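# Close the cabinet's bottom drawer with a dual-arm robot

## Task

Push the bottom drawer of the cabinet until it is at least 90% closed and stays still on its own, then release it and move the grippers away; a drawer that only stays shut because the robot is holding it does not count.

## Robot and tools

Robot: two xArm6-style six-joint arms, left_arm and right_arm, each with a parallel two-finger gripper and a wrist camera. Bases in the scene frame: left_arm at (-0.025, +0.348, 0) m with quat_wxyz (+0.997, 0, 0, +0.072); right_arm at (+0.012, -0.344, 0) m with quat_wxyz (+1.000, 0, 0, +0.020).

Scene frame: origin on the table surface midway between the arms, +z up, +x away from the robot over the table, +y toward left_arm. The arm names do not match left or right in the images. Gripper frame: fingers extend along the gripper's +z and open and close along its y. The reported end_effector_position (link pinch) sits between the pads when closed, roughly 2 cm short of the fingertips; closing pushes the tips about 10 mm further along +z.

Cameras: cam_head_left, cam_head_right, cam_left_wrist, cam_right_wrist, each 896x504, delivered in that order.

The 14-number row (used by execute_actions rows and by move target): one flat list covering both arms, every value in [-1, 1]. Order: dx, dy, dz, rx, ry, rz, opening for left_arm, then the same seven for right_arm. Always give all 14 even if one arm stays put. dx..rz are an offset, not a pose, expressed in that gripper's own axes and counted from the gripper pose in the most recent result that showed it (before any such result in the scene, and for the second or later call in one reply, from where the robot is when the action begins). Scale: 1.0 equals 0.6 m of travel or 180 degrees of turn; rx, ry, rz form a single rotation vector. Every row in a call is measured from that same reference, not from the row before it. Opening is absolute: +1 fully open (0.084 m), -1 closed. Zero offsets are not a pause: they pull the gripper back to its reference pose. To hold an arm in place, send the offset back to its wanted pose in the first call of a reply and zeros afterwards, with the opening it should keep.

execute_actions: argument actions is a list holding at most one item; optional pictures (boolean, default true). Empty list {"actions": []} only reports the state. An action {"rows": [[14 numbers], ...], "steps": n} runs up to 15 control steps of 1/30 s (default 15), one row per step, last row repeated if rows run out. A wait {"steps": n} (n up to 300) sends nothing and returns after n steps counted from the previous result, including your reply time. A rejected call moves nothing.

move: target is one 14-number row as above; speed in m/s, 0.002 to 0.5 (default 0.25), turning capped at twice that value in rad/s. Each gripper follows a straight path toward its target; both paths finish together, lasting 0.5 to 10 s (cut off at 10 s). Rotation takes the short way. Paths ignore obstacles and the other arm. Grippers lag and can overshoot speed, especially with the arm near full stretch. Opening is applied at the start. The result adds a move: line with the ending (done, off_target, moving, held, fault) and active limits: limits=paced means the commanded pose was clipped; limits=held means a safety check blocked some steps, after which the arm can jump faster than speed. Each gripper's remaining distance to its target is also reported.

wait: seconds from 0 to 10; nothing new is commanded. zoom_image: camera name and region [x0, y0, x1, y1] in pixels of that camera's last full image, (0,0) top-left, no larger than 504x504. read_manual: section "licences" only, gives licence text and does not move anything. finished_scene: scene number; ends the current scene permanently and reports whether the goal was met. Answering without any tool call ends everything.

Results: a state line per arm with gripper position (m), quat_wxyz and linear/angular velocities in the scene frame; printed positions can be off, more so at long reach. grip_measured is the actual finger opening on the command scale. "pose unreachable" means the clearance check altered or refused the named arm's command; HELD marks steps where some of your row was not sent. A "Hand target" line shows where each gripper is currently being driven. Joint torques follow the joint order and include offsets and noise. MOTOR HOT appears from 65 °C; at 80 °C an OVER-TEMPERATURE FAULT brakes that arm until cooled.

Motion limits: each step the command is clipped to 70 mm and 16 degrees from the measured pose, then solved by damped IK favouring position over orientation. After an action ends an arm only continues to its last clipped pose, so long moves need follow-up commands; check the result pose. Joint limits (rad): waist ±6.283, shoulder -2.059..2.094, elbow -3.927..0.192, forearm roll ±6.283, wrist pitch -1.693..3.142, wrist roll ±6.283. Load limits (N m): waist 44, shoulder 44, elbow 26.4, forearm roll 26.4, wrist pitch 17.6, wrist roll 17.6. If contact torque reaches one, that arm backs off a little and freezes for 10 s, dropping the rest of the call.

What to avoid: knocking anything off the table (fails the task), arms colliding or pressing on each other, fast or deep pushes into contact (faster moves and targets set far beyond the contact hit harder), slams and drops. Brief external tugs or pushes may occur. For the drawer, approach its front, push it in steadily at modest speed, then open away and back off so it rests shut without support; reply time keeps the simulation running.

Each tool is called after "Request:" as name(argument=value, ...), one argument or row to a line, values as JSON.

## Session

Request:
execute_actions(
  actions=[],
)

Scene clock: 0.00 s of 3900.00 s.
left_arm: end_effector_position=(-0.0024, +0.7823, +0.3290) grip_measured=+1.00 end_effector_quat_wxyz=(-0.359, +0.719, -0.158, -0.574) end_effector_velocity=(-0.001, -0.000, -0.001) end_effector_angular_velocity=(-0.001, +0.001, +0.002) | right_arm: end_effector_position=(+0.3875, -0.7265, +0.2070) grip_measured=+1.00 end_effector_quat_wxyz=(-0.341, +0.696, -0.413, +0.479) end_effector_velocity=(+0.000, +0.000, +0.000) end_effector_angular_velocity=(-0.001, -0.001, +0.001)
Joint positions: left_arm=[ 0.805 -0.34  -0.549  1.602  1.399  0.551  0.084] | right_arm=[-1.206  0.144 -0.87   1.593  1.126 -1.216  0.084]
Joint velocities: left_arm=[ 0.001  0.001  0.001 -0.001  0.001 -0.     0.   ] | right_arm=[ 0.    -0.001  0.     0.001  0.    -0.001  0.   ]
Joint torques (N m, as the arm reports them, + toward a larger angle): no reading
Motor temperatures (°C, as the motors report them): left_arm=[32 31 30 35 32 31] | right_arm=[30 31 28 30 29 33]
Hand target (left_arm): -0.002, +0.782, +0.329; -0.359, +0.719, -0.158, -0.574
Hand target (right_arm): +0.387, -0.727, +0.207; -0.341, +0.696, -0.413, +0.479

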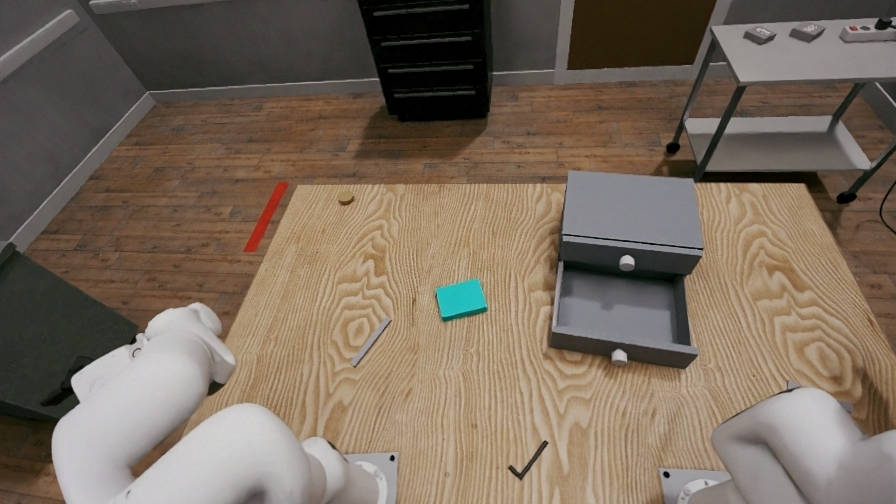

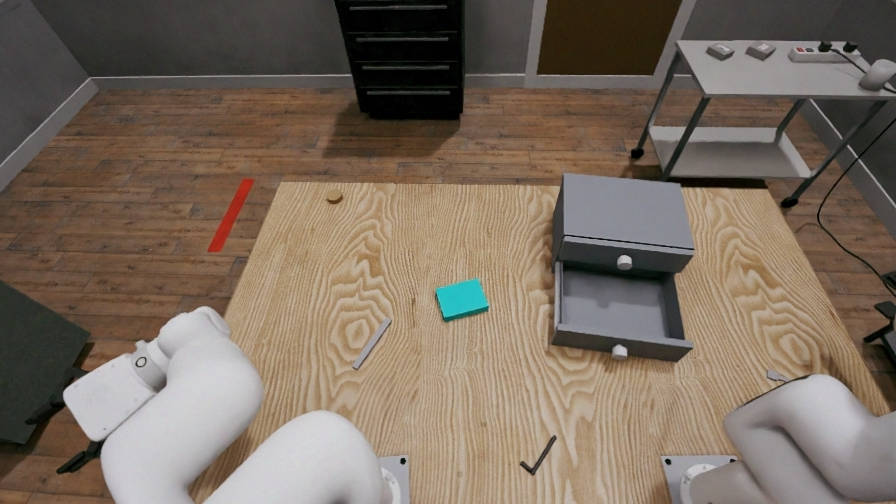

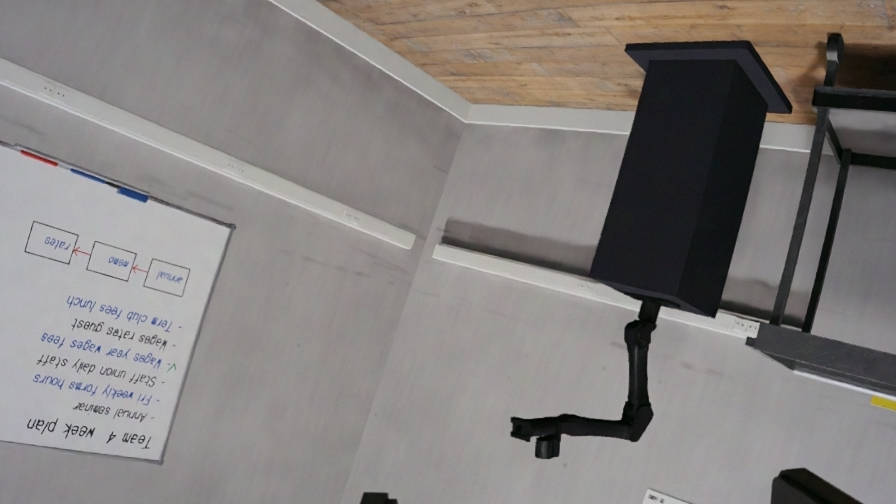

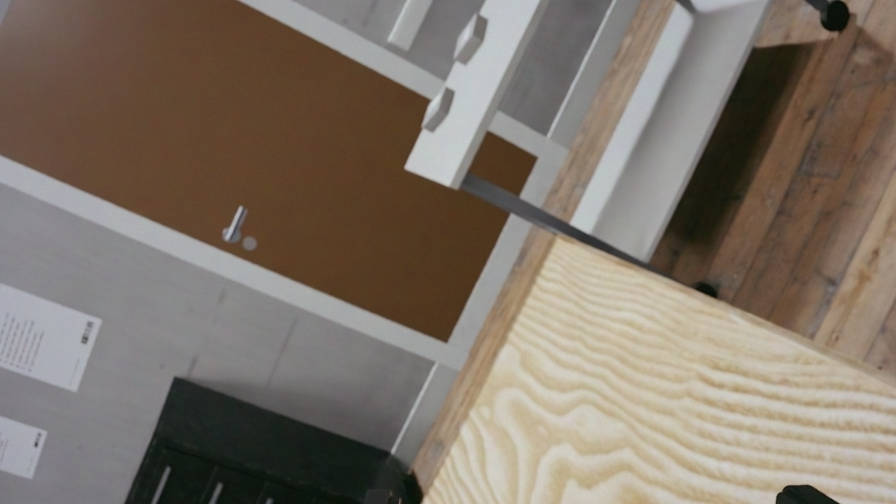

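Request:
move(
  target=[0,0,0,0,0,0,1,-0.81,-0.217,-0.36,0,0,0,-1],
)

Scene clock: 14.70 s of 3900.00 s.
left_arm: end_effector_position=(-0.0024, +0.7823, +0.3290) grip_measured=+1.00 end_effector_quat_wxyz=(-0.359, +0.719, -0.158, -0.574) end_effector_velocity=(+0.000, +0.000, +0.000) end_effector_angular_velocity=(+0.001, +0.000, +0.000) | right_arm: end_effector_position=(+0.2903, -0.5380, +0.1928) grip_measured=-1.00 end_effector_quat_wxyz=(-0.345, +0.696, -0.409, +0.479) end_effector_velocity=(-0.000, -0.000, -0.000) end_effector_angular_velocity=(-0.001, +0.000, +0.001)
Joint positions: left_arm=[ 0.805 -0.34  -0.549  1.602  1.399  0.551  0.084] | right_arm=[-1.305 -0.562 -0.133  1.528  1.201 -1.249  0.   ]
Joint velocities: left_arm=[-0.     0.    -0.001  0.     0.001  0.    -0.   ] | right_arm=[-0.     0.    -0.    -0.001 -0.    -0.001  0.   ]
Joint torques (N m, as the arm reports them, + toward a larger angle): left_arm=[ -0.41 -12.94 -23.34   1.3    0.9    0.62] | right_arm=[ -0.03  -1.6  -10.57   1.34   1.51   0.52]
Motor temperatures (°C, as the motors report them): left_arm=[32 31 32 35 32 31] | right_arm=[30 31 30 30 29 33]
Hand target (left_arm): -0.002, +0.782, +0.329; -0.359, +0.719, -0.158, -0.574
Hand target (right_arm): +0.290, -0.538, +0.193; -0.345, +0.696, -0.409, +0.479
Off the commanded pose (left_arm): 0.000 m, 0 deg.
Off the commanded pose (right_arm): 0.336 m, 1 deg; position clipped at the last step of the last action.
After step 90, 9.20 s passed at rest.
move: held (right_arm); limits=paced,held; held on 42 of 75 steps (right_arm), including the last (right_arm)
pose unreachable (right arm): on one or more control steps of this call this arm could not follow its commanded pose, so it was not sent that pose on those steps. On the call's last step it was still not sent that pose. It may still have moved: this result reports where it is.
cause: the commanded pose would bring two parts of the arm too close to each other (joints 2 (shoulder) to 4 (forearm roll) lie between them).

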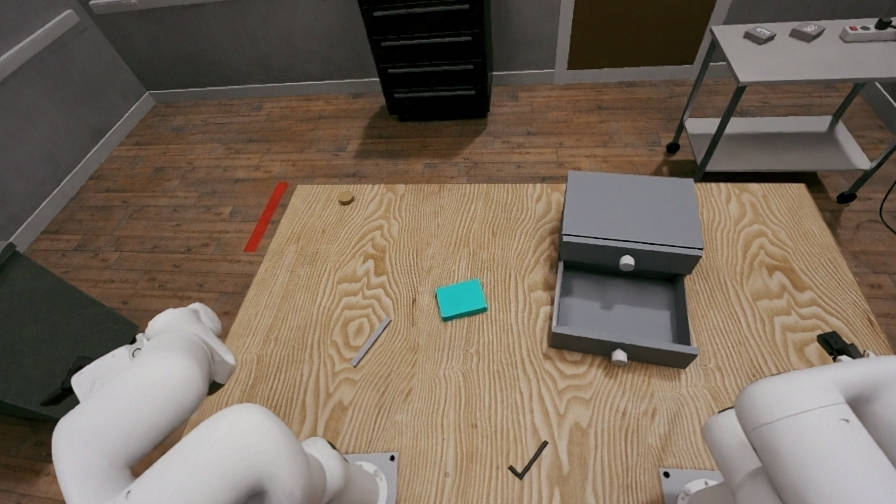

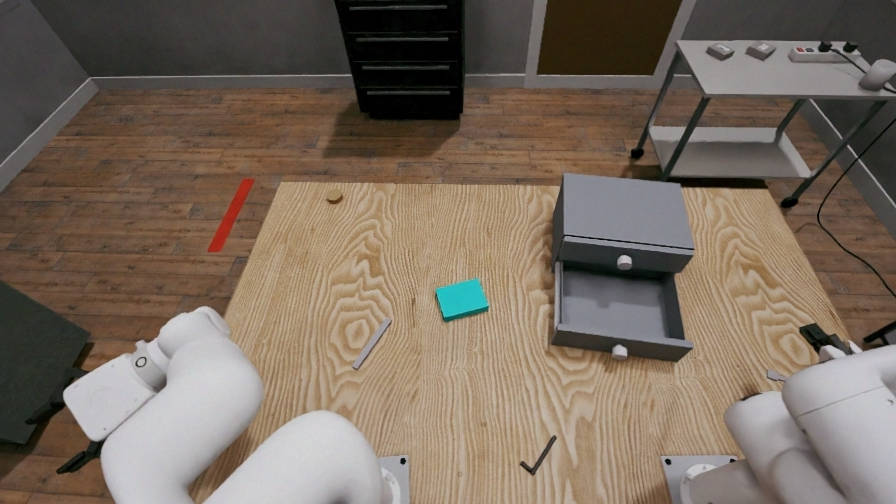

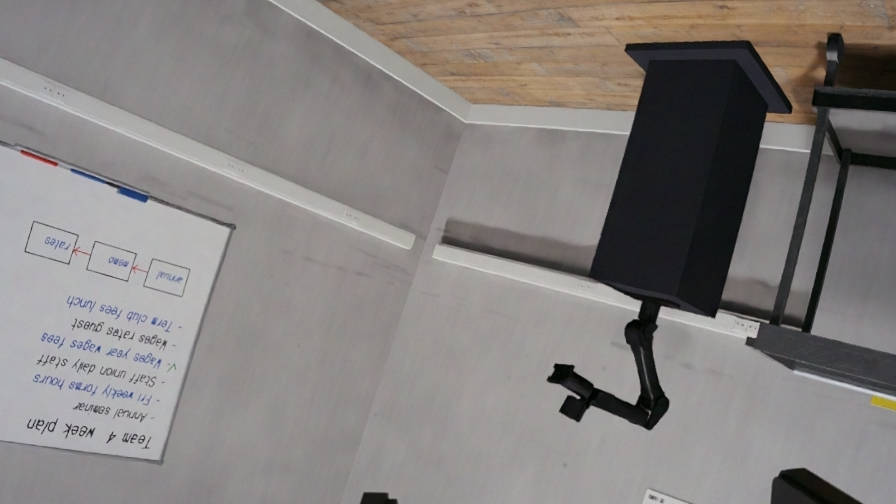

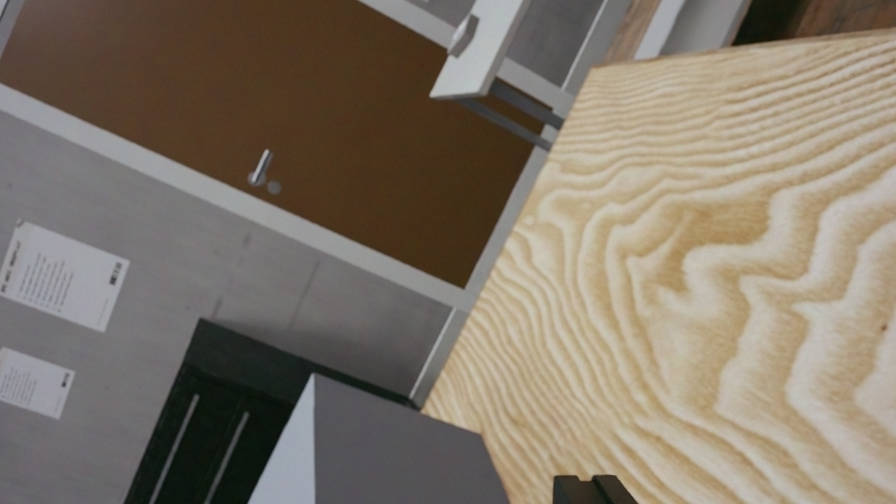

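Request:
move(
  target=[0,0,0,0,0,0,1,0.033,-0.041,0.158,-0.348,-0.154,0,-1],
)

Scene clock: 25.23 s of 3900.00 s.
left_arm: end_effector_position=(-0.0024, +0.7823, +0.3290) grip_measured=+1.00 end_effector_quat_wxyz=(-0.359, +0.719, -0.158, -0.574) end_effector_velocity=(+0.000, +0.000, -0.000) end_effector_angular_velocity=(-0.001, +0.000, -0.001) | right_arm: end_effector_position=(+0.3905, -0.5378, +0.1944) grip_measured=-1.00 end_effector_quat_wxyz=(-0.020, +0.862, -0.506, +0.030) end_effector_velocity=(+0.001, +0.000, +0.001) end_effector_angular_velocity=(-0.001, +0.007, +0.001)
Joint positions: left_arm=[ 0.805 -0.34  -0.549  1.602  1.399  0.551  0.084] | right_arm=[-0.531 -0.176 -0.836  0.045  0.952  0.545  0.   ]
Joint velocities: left_arm=[-0.001  0.001 -0.001 -0.001  0.     0.    -0.   ] | right_arm=[ 0.003  0.007 -0.011 -0.005  0.009  0.005  0.   ]
Joint torques (N m, as the arm reports them, + toward a larger angle): left_arm=[ -0.51 -12.98 -23.42   1.24   0.79   0.69] | right_arm=[ -0.18  -8.75 -12.31   0.1   -0.34   0.54]
Motor temperatures (°C, as the motors report them): left_arm=[32 31 32 35 32 31] | right_arm=[30 31 30 30 29 33]
Hand target (left_arm): -0.002, +0.782, +0.329; -0.359, +0.719, -0.158, -0.574
Hand target (right_arm): +0.391, -0.538, +0.194; -0.019, +0.862, -0.506, +0.029
Off the commanded pose (left_arm): 0.000 m, 0 deg.
Off the commanded pose (right_arm): 0.002 m, 0 deg.
After step 90, 4.63 s passed at rest.
move: done

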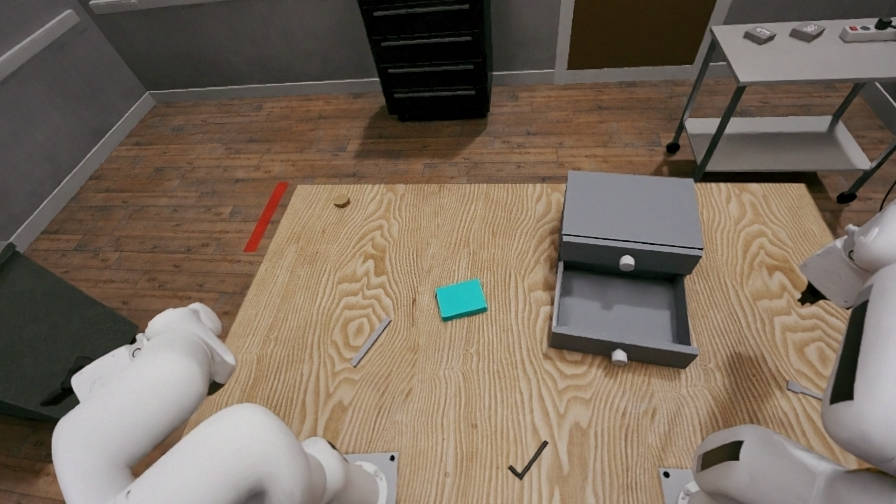

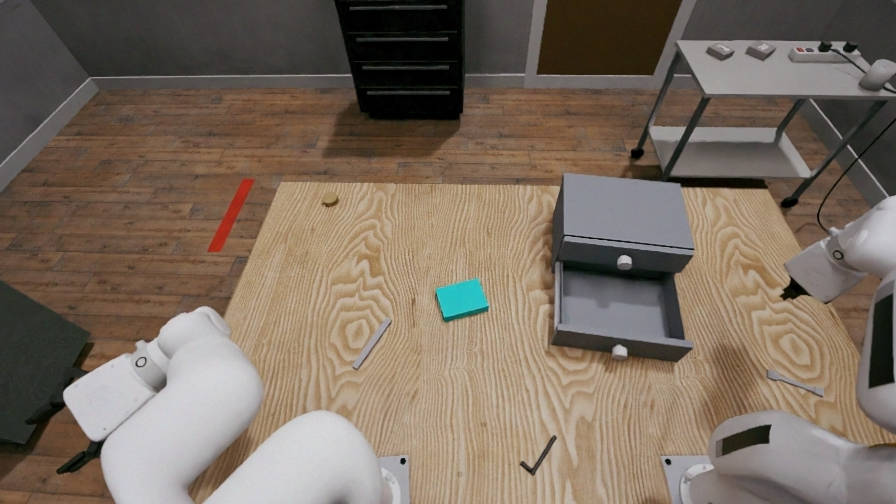

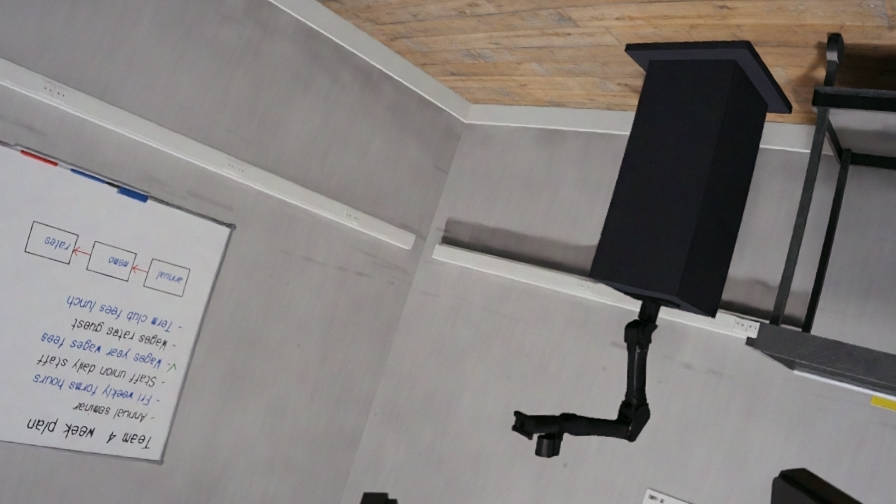

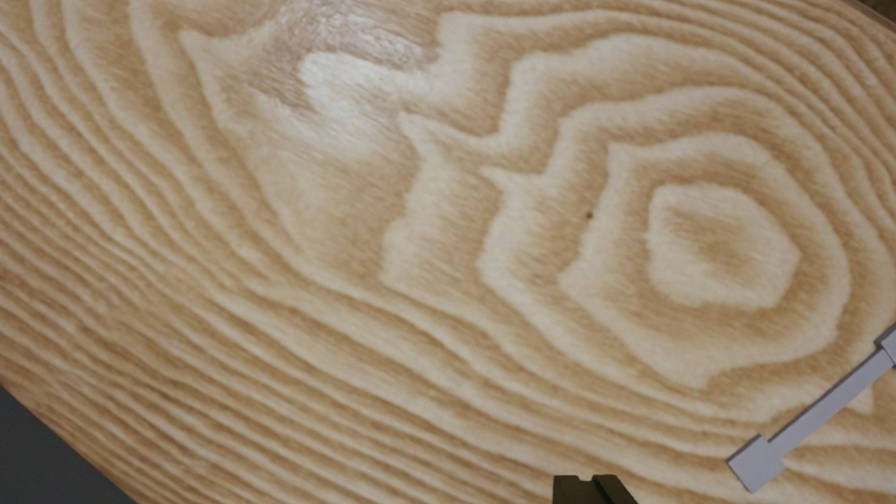

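Request:
move(
  target=[0,0,0,0,0,0,1,-0.641,0.061,0,0,0,0,-1],
)

Scene clock: 34.37 s of 3900.00 s.
left_arm: end_effector_position=(-0.0024, +0.7823, +0.3290) grip_measured=+1.00 end_effector_quat_wxyz=(-0.359, +0.719, -0.158, -0.574) end_effector_velocity=(-0.000, +0.000, +0.000) end_effector_angular_velocity=(+0.001, -0.003, -0.000) | right_arm: end_effector_position=(+0.1724, -0.2200, +0.1806) grip_measured=-1.00 end_effector_quat_wxyz=(-0.021, +0.861, -0.506, +0.030) end_effector_velocity=(-0.000, +0.002, +0.001) end_effector_angular_velocity=(-0.007, -0.006, -0.005)
Joint positions: left_arm=[ 0.805 -0.34  -0.549  1.602  1.399  0.551  0.084] | right_arm=[ 0.666 -1.161 -0.18  -0.046  1.283  1.78   0.   ]
Joint velocities: left_arm=[ 0.002 -0.001 -0.001 -0.    -0.003  0.     0.   ] | right_arm=[ 0.021  0.007 -0.005 -0.011  0.     0.028  0.   ]
Joint torques (N m, as the arm reports them, + toward a larger angle): left_arm=[ -0.48 -13.02 -23.5    1.38   0.82   0.65] | right_arm=[ -0.35   3.18 -12.74  -0.17  -0.38   0.35]
Motor temperatures (°C, as the motors report them): left_arm=[32 31 33 35 32 31] | right_arm=[30 31 31 30 29 33]
Hand target (left_arm): -0.002, +0.782, +0.329; -0.359, +0.719, -0.158, -0.574
Hand target (right_arm): +0.172, -0.220, +0.181; -0.021, +0.862, -0.506, +0.031
Off the commanded pose (left_arm): 0.000 m, 0 deg.
Off the commanded pose (right_arm): 0.001 m, 0 deg.
After step 90, 3.97 s passed at rest.
move: done

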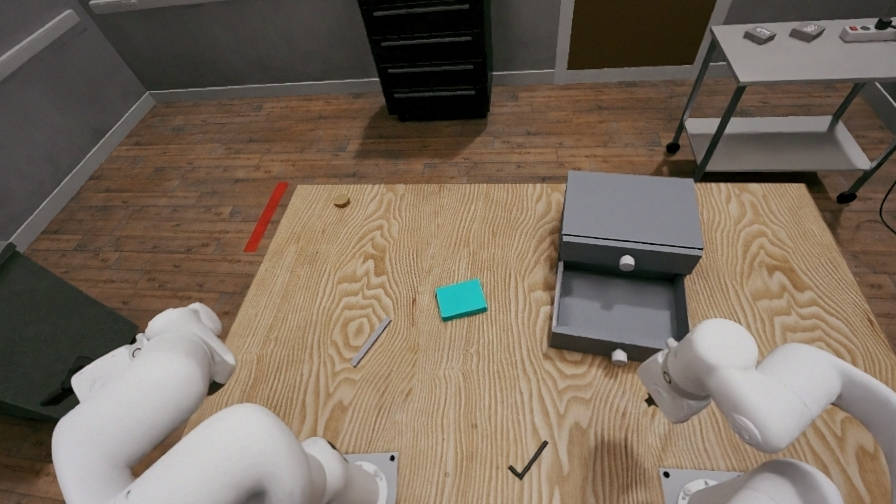

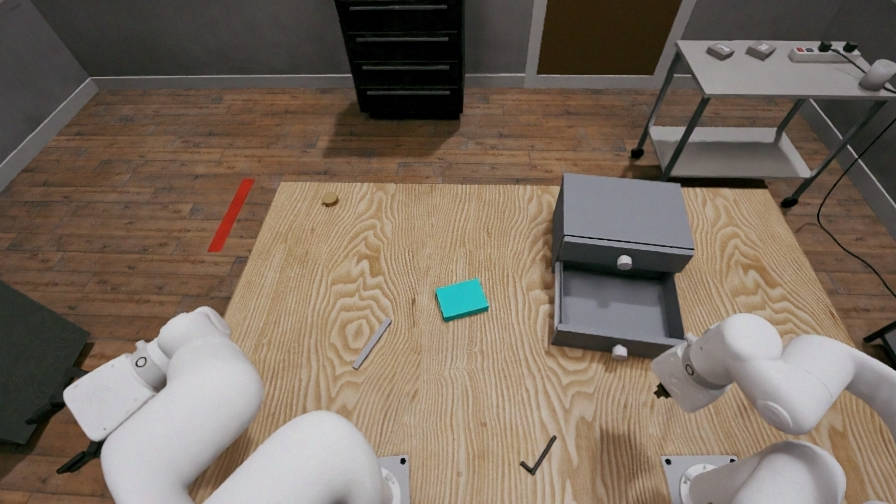

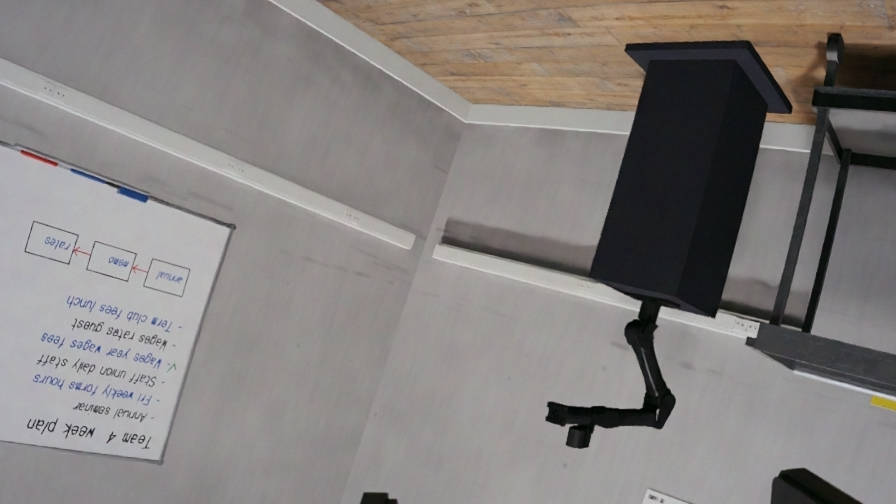

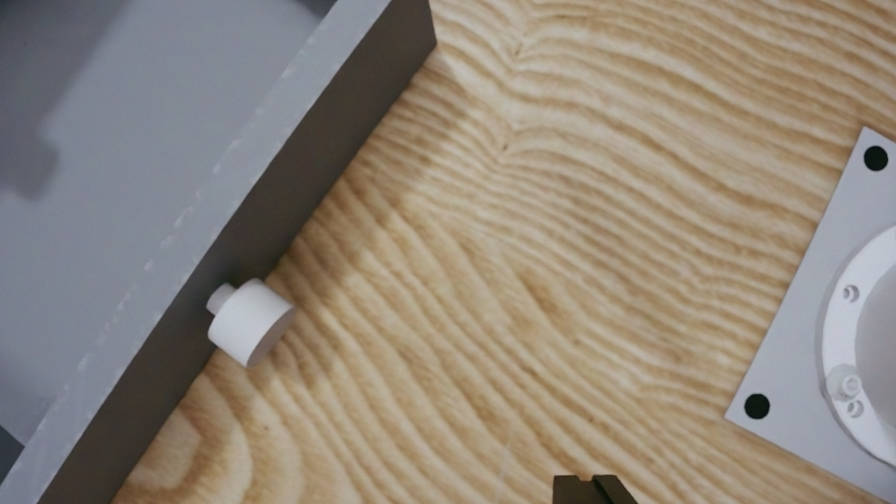

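Request:
move(
  target=[0,0,0,0,0,0,1,0,0,0.242,0,0,0,-1],
  speed=0.12,
)

Request:
move(
  target=[0,0,0,0,0,0,1,0.203,-0.363,0,0,0,0,-1],
  speed=0.08,
)

Scene clock: 39.97 s of 3900.00 s.
left_arm: end_effector_position=(-0.0024, +0.7823, +0.3290) grip_measured=+1.00 end_effector_quat_wxyz=(-0.359, +0.719, -0.158, -0.574) end_effector_velocity=(-0.000, +0.000, +0.001) end_effector_angular_velocity=(+0.002, +0.000, +0.002) | right_arm: end_effector_position=(+0.1821, -0.2189, +0.0361) grip_measured=-1.00 end_effector_quat_wxyz=(-0.021, +0.862, -0.506, +0.030) end_effector_velocity=(+0.001, +0.001, -0.001) end_effector_angular_velocity=(-0.001, +0.000, +0.000)
Joint positions: left_arm=[ 0.805 -0.34  -0.549  1.602  1.399  0.551  0.084] | right_arm=[ 0.616 -0.68   0.082 -0.077  0.537  1.781  0.   ]
Joint velocities: left_arm=[ 0.     0.    -0.001 -0.     0.002 -0.     0.   ] | right_arm=[-0.001  0.019 -0.005 -0.003 -0.013  0.001  0.   ]
Joint torques (N m, as the arm reports them, + toward a larger angle): left_arm=[ -0.13 -13.05 -23.46   1.4    0.84   0.73] | right_arm=[ -0.1    0.36 -10.11   0.09  -0.45   0.56]
Motor temperatures (°C, as the motors report them): left_arm=[32 31 33 35 32 31] | right_arm=[30 31 31 30 29 33]
Hand target (left_arm): -0.002, +0.782, +0.329; -0.359, +0.719, -0.158, -0.574
Hand target (right_arm): +0.182, -0.219, +0.036; -0.021, +0.862, -0.506, +0.030
Off the commanded pose (left_arm): 0.000 m, 0 deg.
Off the commanded pose (right_arm): 0.001 m, 0 deg.
After step 90, 0.73 s passed at rest.
move: done

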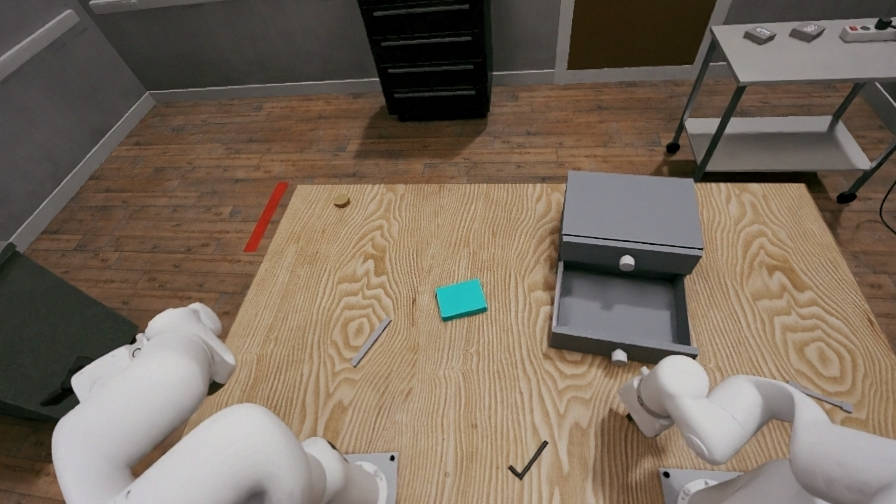

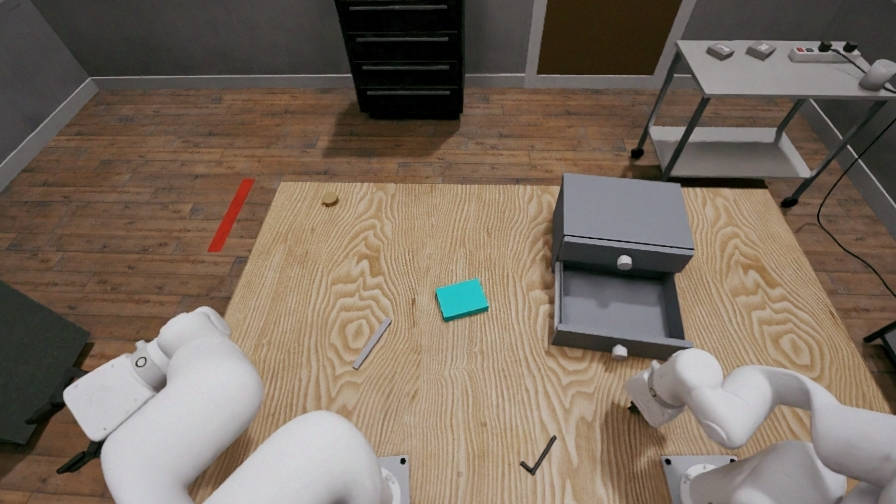

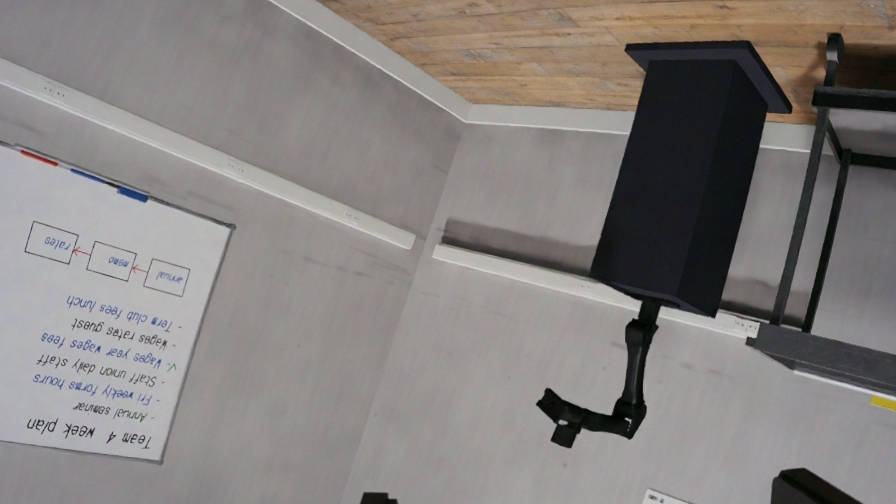

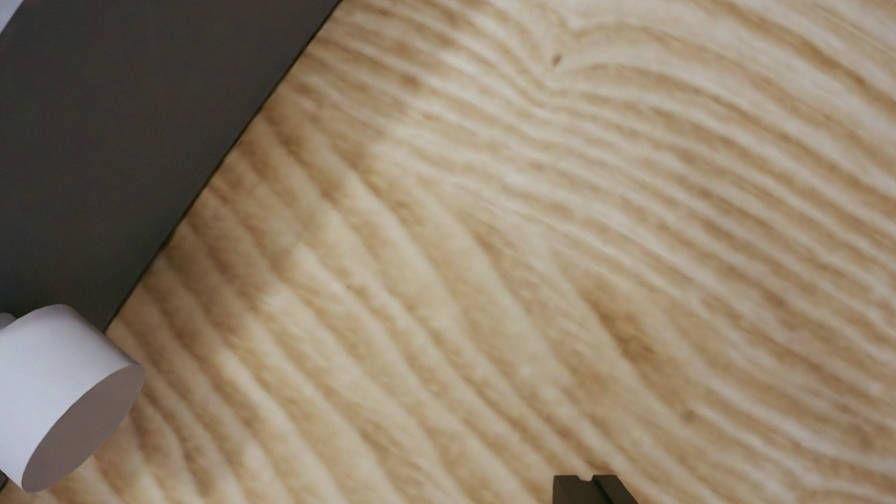

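Scene clock: 43.47 s of 3900.00 s.
left_arm: end_effector_position=(-0.0024, +0.7823, +0.3290) grip_measured=+1.00 end_effector_quat_wxyz=(-0.359, +0.719, -0.158, -0.574) end_effector_velocity=(+0.000, +0.000, -0.001) end_effector_angular_velocity=(-0.001, +0.000, -0.001) | right_arm: end_effector_position=(+0.4309, -0.2190, +0.0541) grip_measured=-1.00 end_effector_quat_wxyz=(-0.021, +0.862, -0.506, +0.030) end_effector_velocity=(+0.001, -0.000, -0.001) end_effector_angular_velocity=(-0.000, +0.004, -0.000)
Joint positions: left_arm=[ 0.805 -0.34  -0.549  1.602  1.399  0.551  0.084] | right_arm=[ 0.253  0.128 -0.713 -0.031  0.513  1.38   0.   ]
Joint velocities: left_arm=[ 0.     0.     0.001  0.    -0.001 -0.     0.   ] | right_arm=[-0.001  0.007 -0.007  0.002  0.004 -0.003  0.   ]
Joint torques (N m, as the arm reports them, + toward a larger angle): left_arm=[ -0.43 -12.85 -23.51   1.5    0.94   0.65] | right_arm=[ -0.73 -11.59 -11.01   0.01  -0.86   0.51]
Motor temperatures (°C, as the motors report them): left_arm=[32 31 33 35 32 31] | right_arm=[30 31 31 30 29 33]
Hand target (left_arm): -0.002, +0.782, +0.329; -0.359, +0.719, -0.158, -0.574
Hand target (right_arm): +0.431, -0.219, +0.054; -0.021, +0.862, -0.506, +0.030
Off the commanded pose (left_arm): 0.000 m, 0 deg.
Off the commanded pose (right_arm): 0.000 m, 0 deg.
move: done

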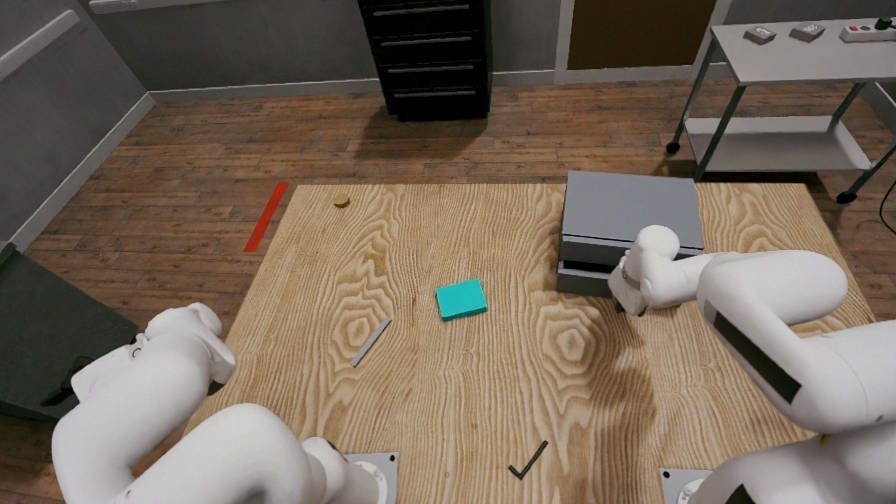

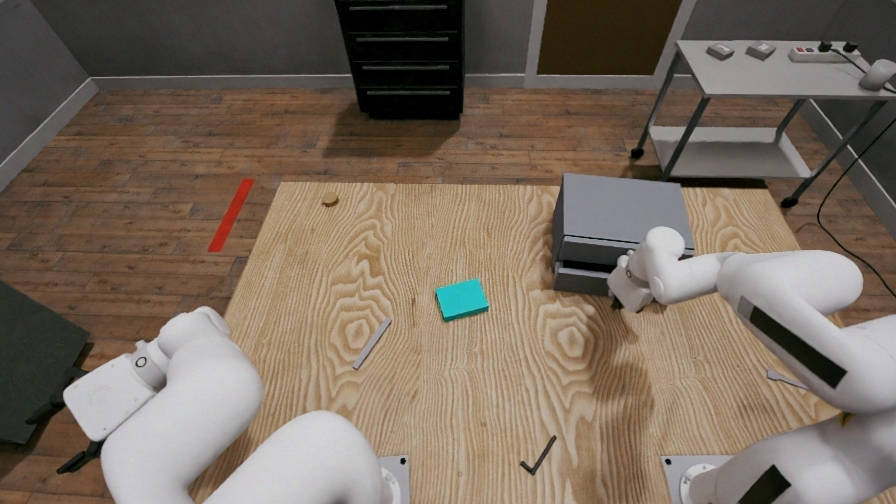

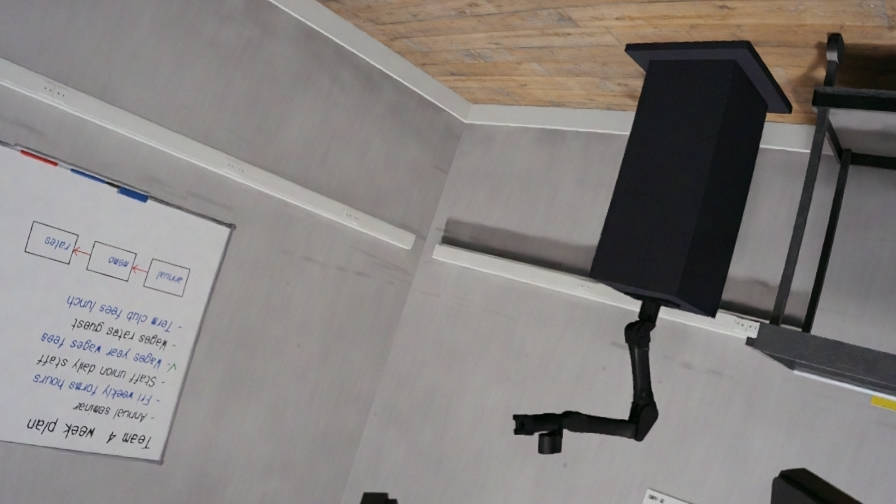

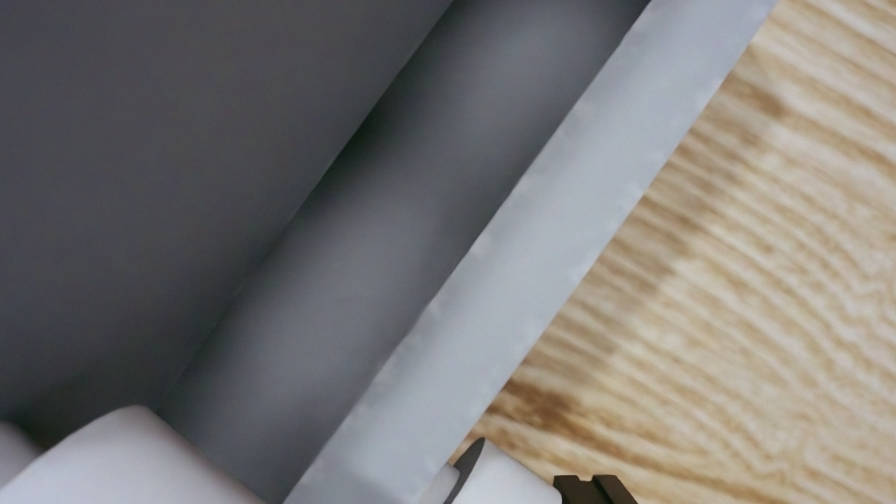

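Push 3 cm more, then retreat.

Request:
move(
  target=[0,0,0,0,0,0,1,0.025,-0.044,0,0,0,0,-1],
  speed=0.04,
)

Request:
move(
  target=[0,0,0,0,0,0,1,-0.08,0.145,-0.15,0,0,0,-1],
)

Scene clock: 50.23 s of 3900.00 s.
left_arm: end_effector_position=(-0.0024, +0.7823, +0.3290) grip_measured=+1.00 end_effector_quat_wxyz=(-0.359, +0.719, -0.158, -0.574) end_effector_velocity=(-0.000, -0.000, +0.000) end_effector_angular_velocity=(+0.000, -0.000, +0.000) | right_arm: end_effector_position=(+0.4402, -0.2223, +0.0448) grip_measured=-1.00 end_effector_quat_wxyz=(-0.003, +0.865, -0.502, +0.013) end_effector_velocity=(-0.001, +0.000, +0.000) end_effector_angular_velocity=(-0.002, +0.008, -0.001)
Joint positions: left_arm=[ 0.805 -0.34  -0.549  1.602  1.399  0.551  0.084] | right_arm=[ 0.241  0.196 -0.787 -0.027  0.568  1.356  0.   ]
Joint velocities: left_arm=[-0. -0.  0. -0.  0. -0.  0.] | right_arm=[ 0.     0.002 -0.006  0.002  0.012 -0.     0.   ]
Joint torques (N m, as the arm reports them, + toward a larger angle): left_arm=[ -0.35 -12.97 -23.34   1.22   0.94   0.69] | right_arm=[-25.93  -9.65 -26.98   1.    -7.64   2.36]
Motor temperatures (°C, as the motors report them): left_arm=[32 31 33 35 32 31] | right_arm=[30 31 31 30 30 33]
Hand target (left_arm): -0.002, +0.782, +0.329; -0.359, +0.719, -0.158, -0.574
Hand target (right_arm): +0.460, -0.220, +0.057; -0.021, +0.862, -0.506, +0.030
Off the commanded pose (left_arm): 0.000 m, 0 deg.
Off the commanded pose (right_arm): 0.024 m, 3 deg.
After step 90, 2.73 s passed at rest.
move: off_target (right_arm)

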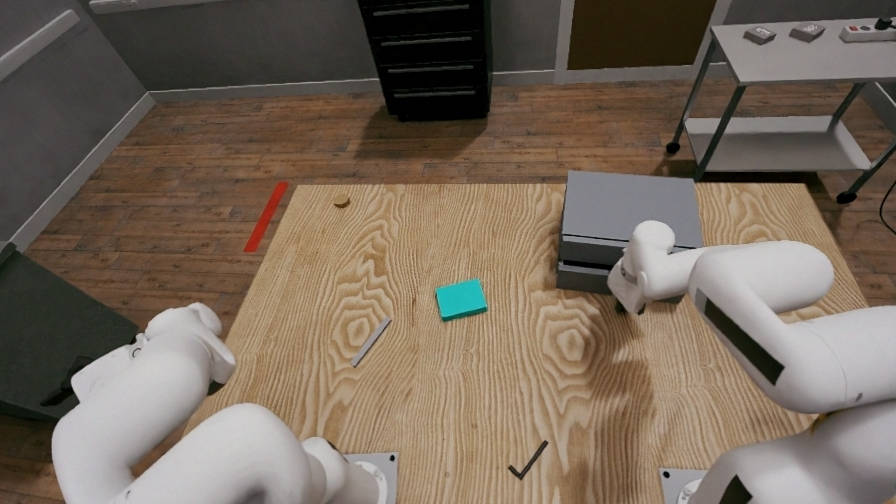

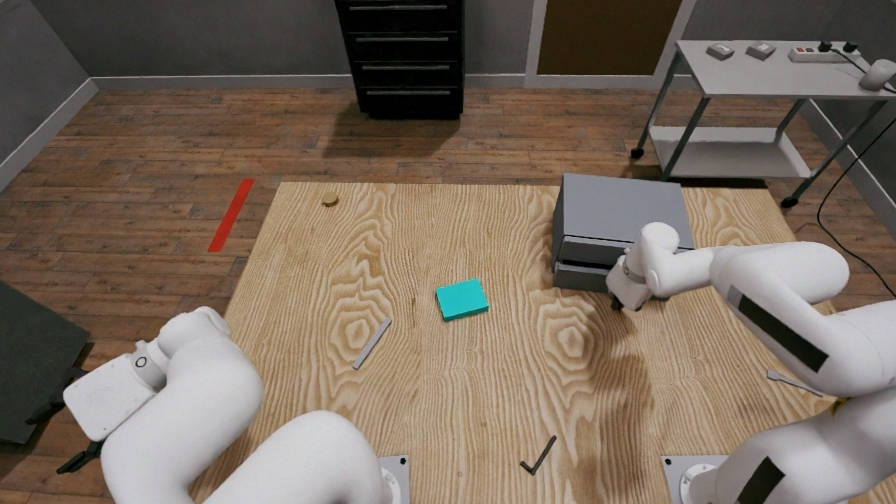

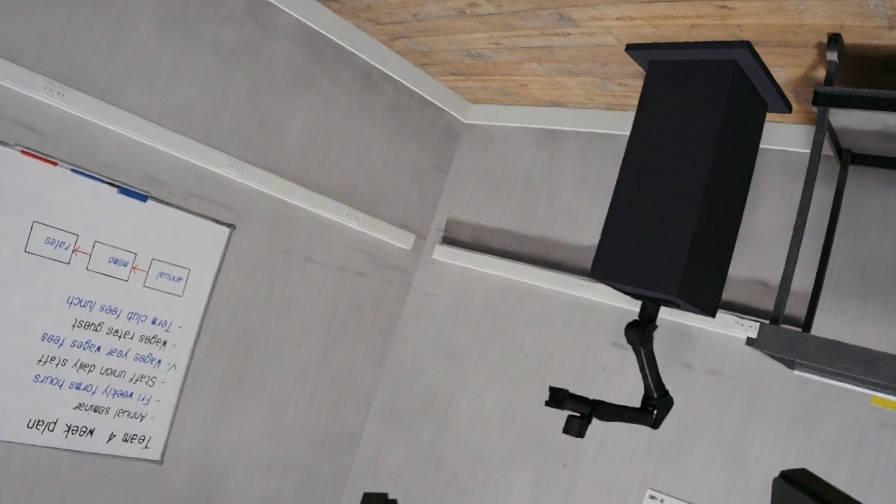

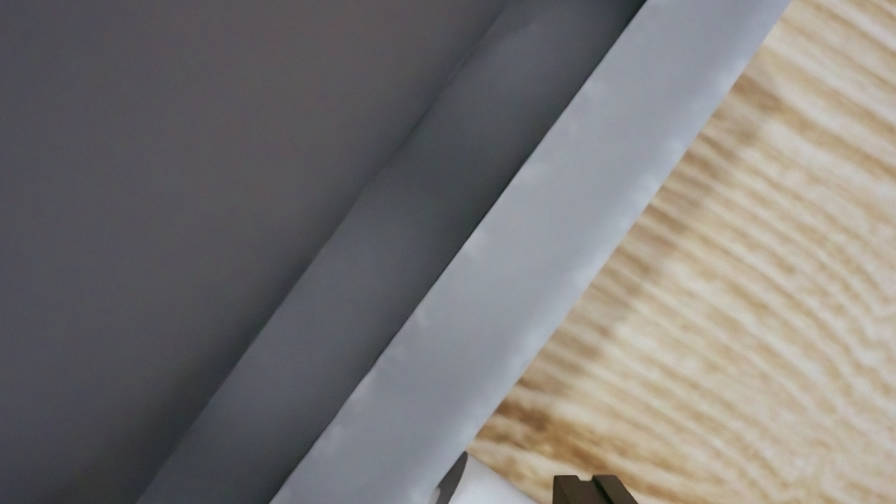

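Scene clock: 51.43 s of 3900.00 s.
left_arm: end_effector_position=(-0.0024, +0.7823, +0.3290) grip_measured=+1.00 end_effector_quat_wxyz=(-0.359, +0.719, -0.158, -0.574) end_effector_velocity=(-0.000, -0.000, +0.000) end_effector_angular_velocity=(+0.000, +0.001, +0.000) | right_arm: end_effector_position=(+0.3388, -0.2232, +0.1319) grip_measured=-1.00 end_effector_quat_wxyz=(-0.003, +0.864, -0.503, +0.013) end_effector_velocity=(-0.001, +0.000, +0.002) end_effector_angular_velocity=(+0.001, -0.001, +0.001)
Joint positions: left_arm=[ 0.805 -0.34  -0.549  1.602  1.399  0.551  0.084] | right_arm=[ 0.322 -0.322 -0.514 -0.023  0.814  1.431  0.   ]
Joint velocities: left_arm=[ 0.001 -0.001  0.001  0.001  0.     0.    -0.   ] | right_arm=[ 0.002 -0.007  0.001  0.     0.005  0.     0.   ]
Joint torques (N m, as the arm reports them, + toward a larger angle): left_arm=[ -0.5  -12.88 -23.34   1.38   0.8    0.73] | right_arm=[ -0.22  -6.   -11.63  -0.02  -0.36   0.53]
Motor temperatures (°C, as the motors report them): left_arm=[32 31 33 35 32 31] | right_arm=[30 31 31 30 30 33]
Hand target (left_arm): -0.002, +0.782, +0.329; -0.359, +0.719, -0.158, -0.574
Hand target (right_arm): +0.339, -0.223, +0.132; -0.003, +0.864, -0.502, +0.014
Off the commanded pose (left_arm): 0.000 m, 0 deg.
Off the commanded pose (right_arm): 0.000 m, 0 deg.
move: done

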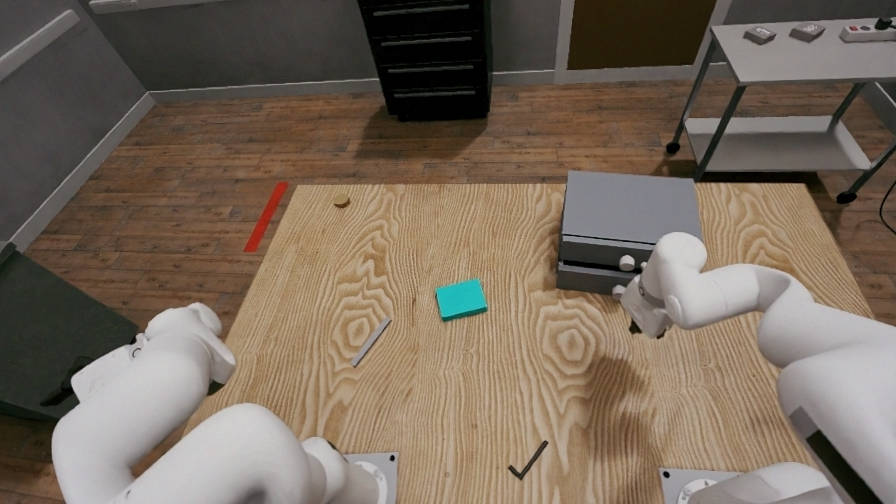

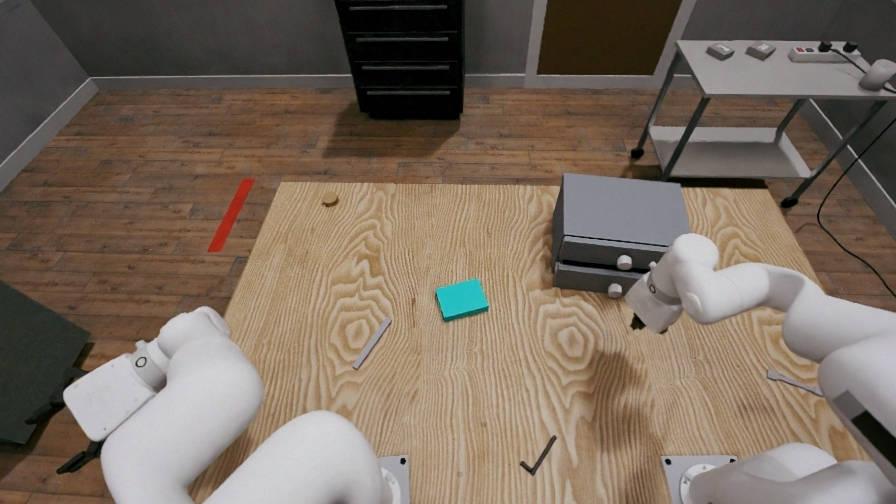

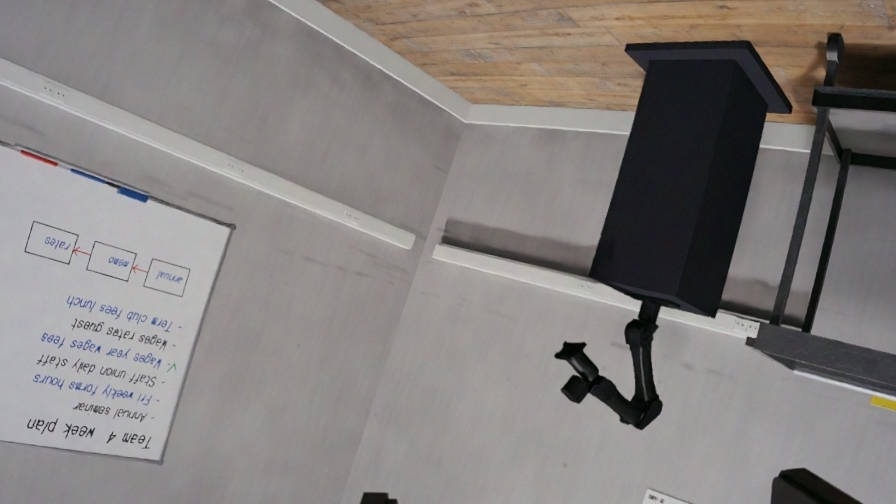

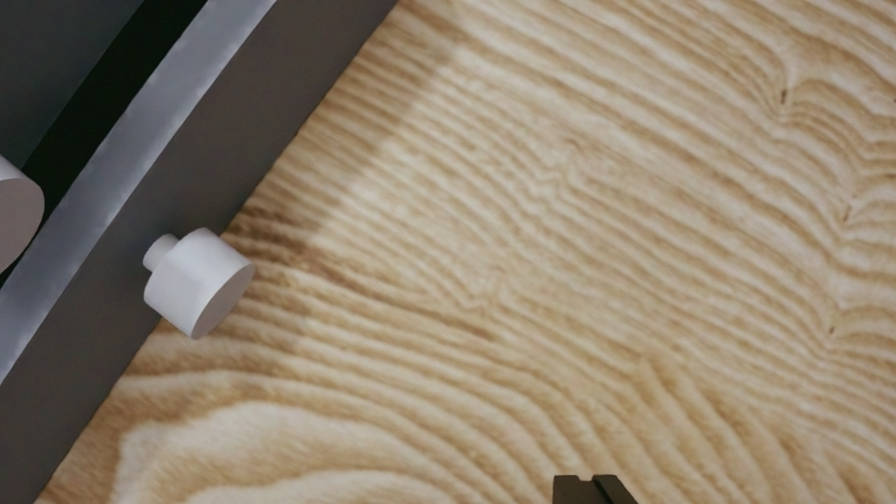

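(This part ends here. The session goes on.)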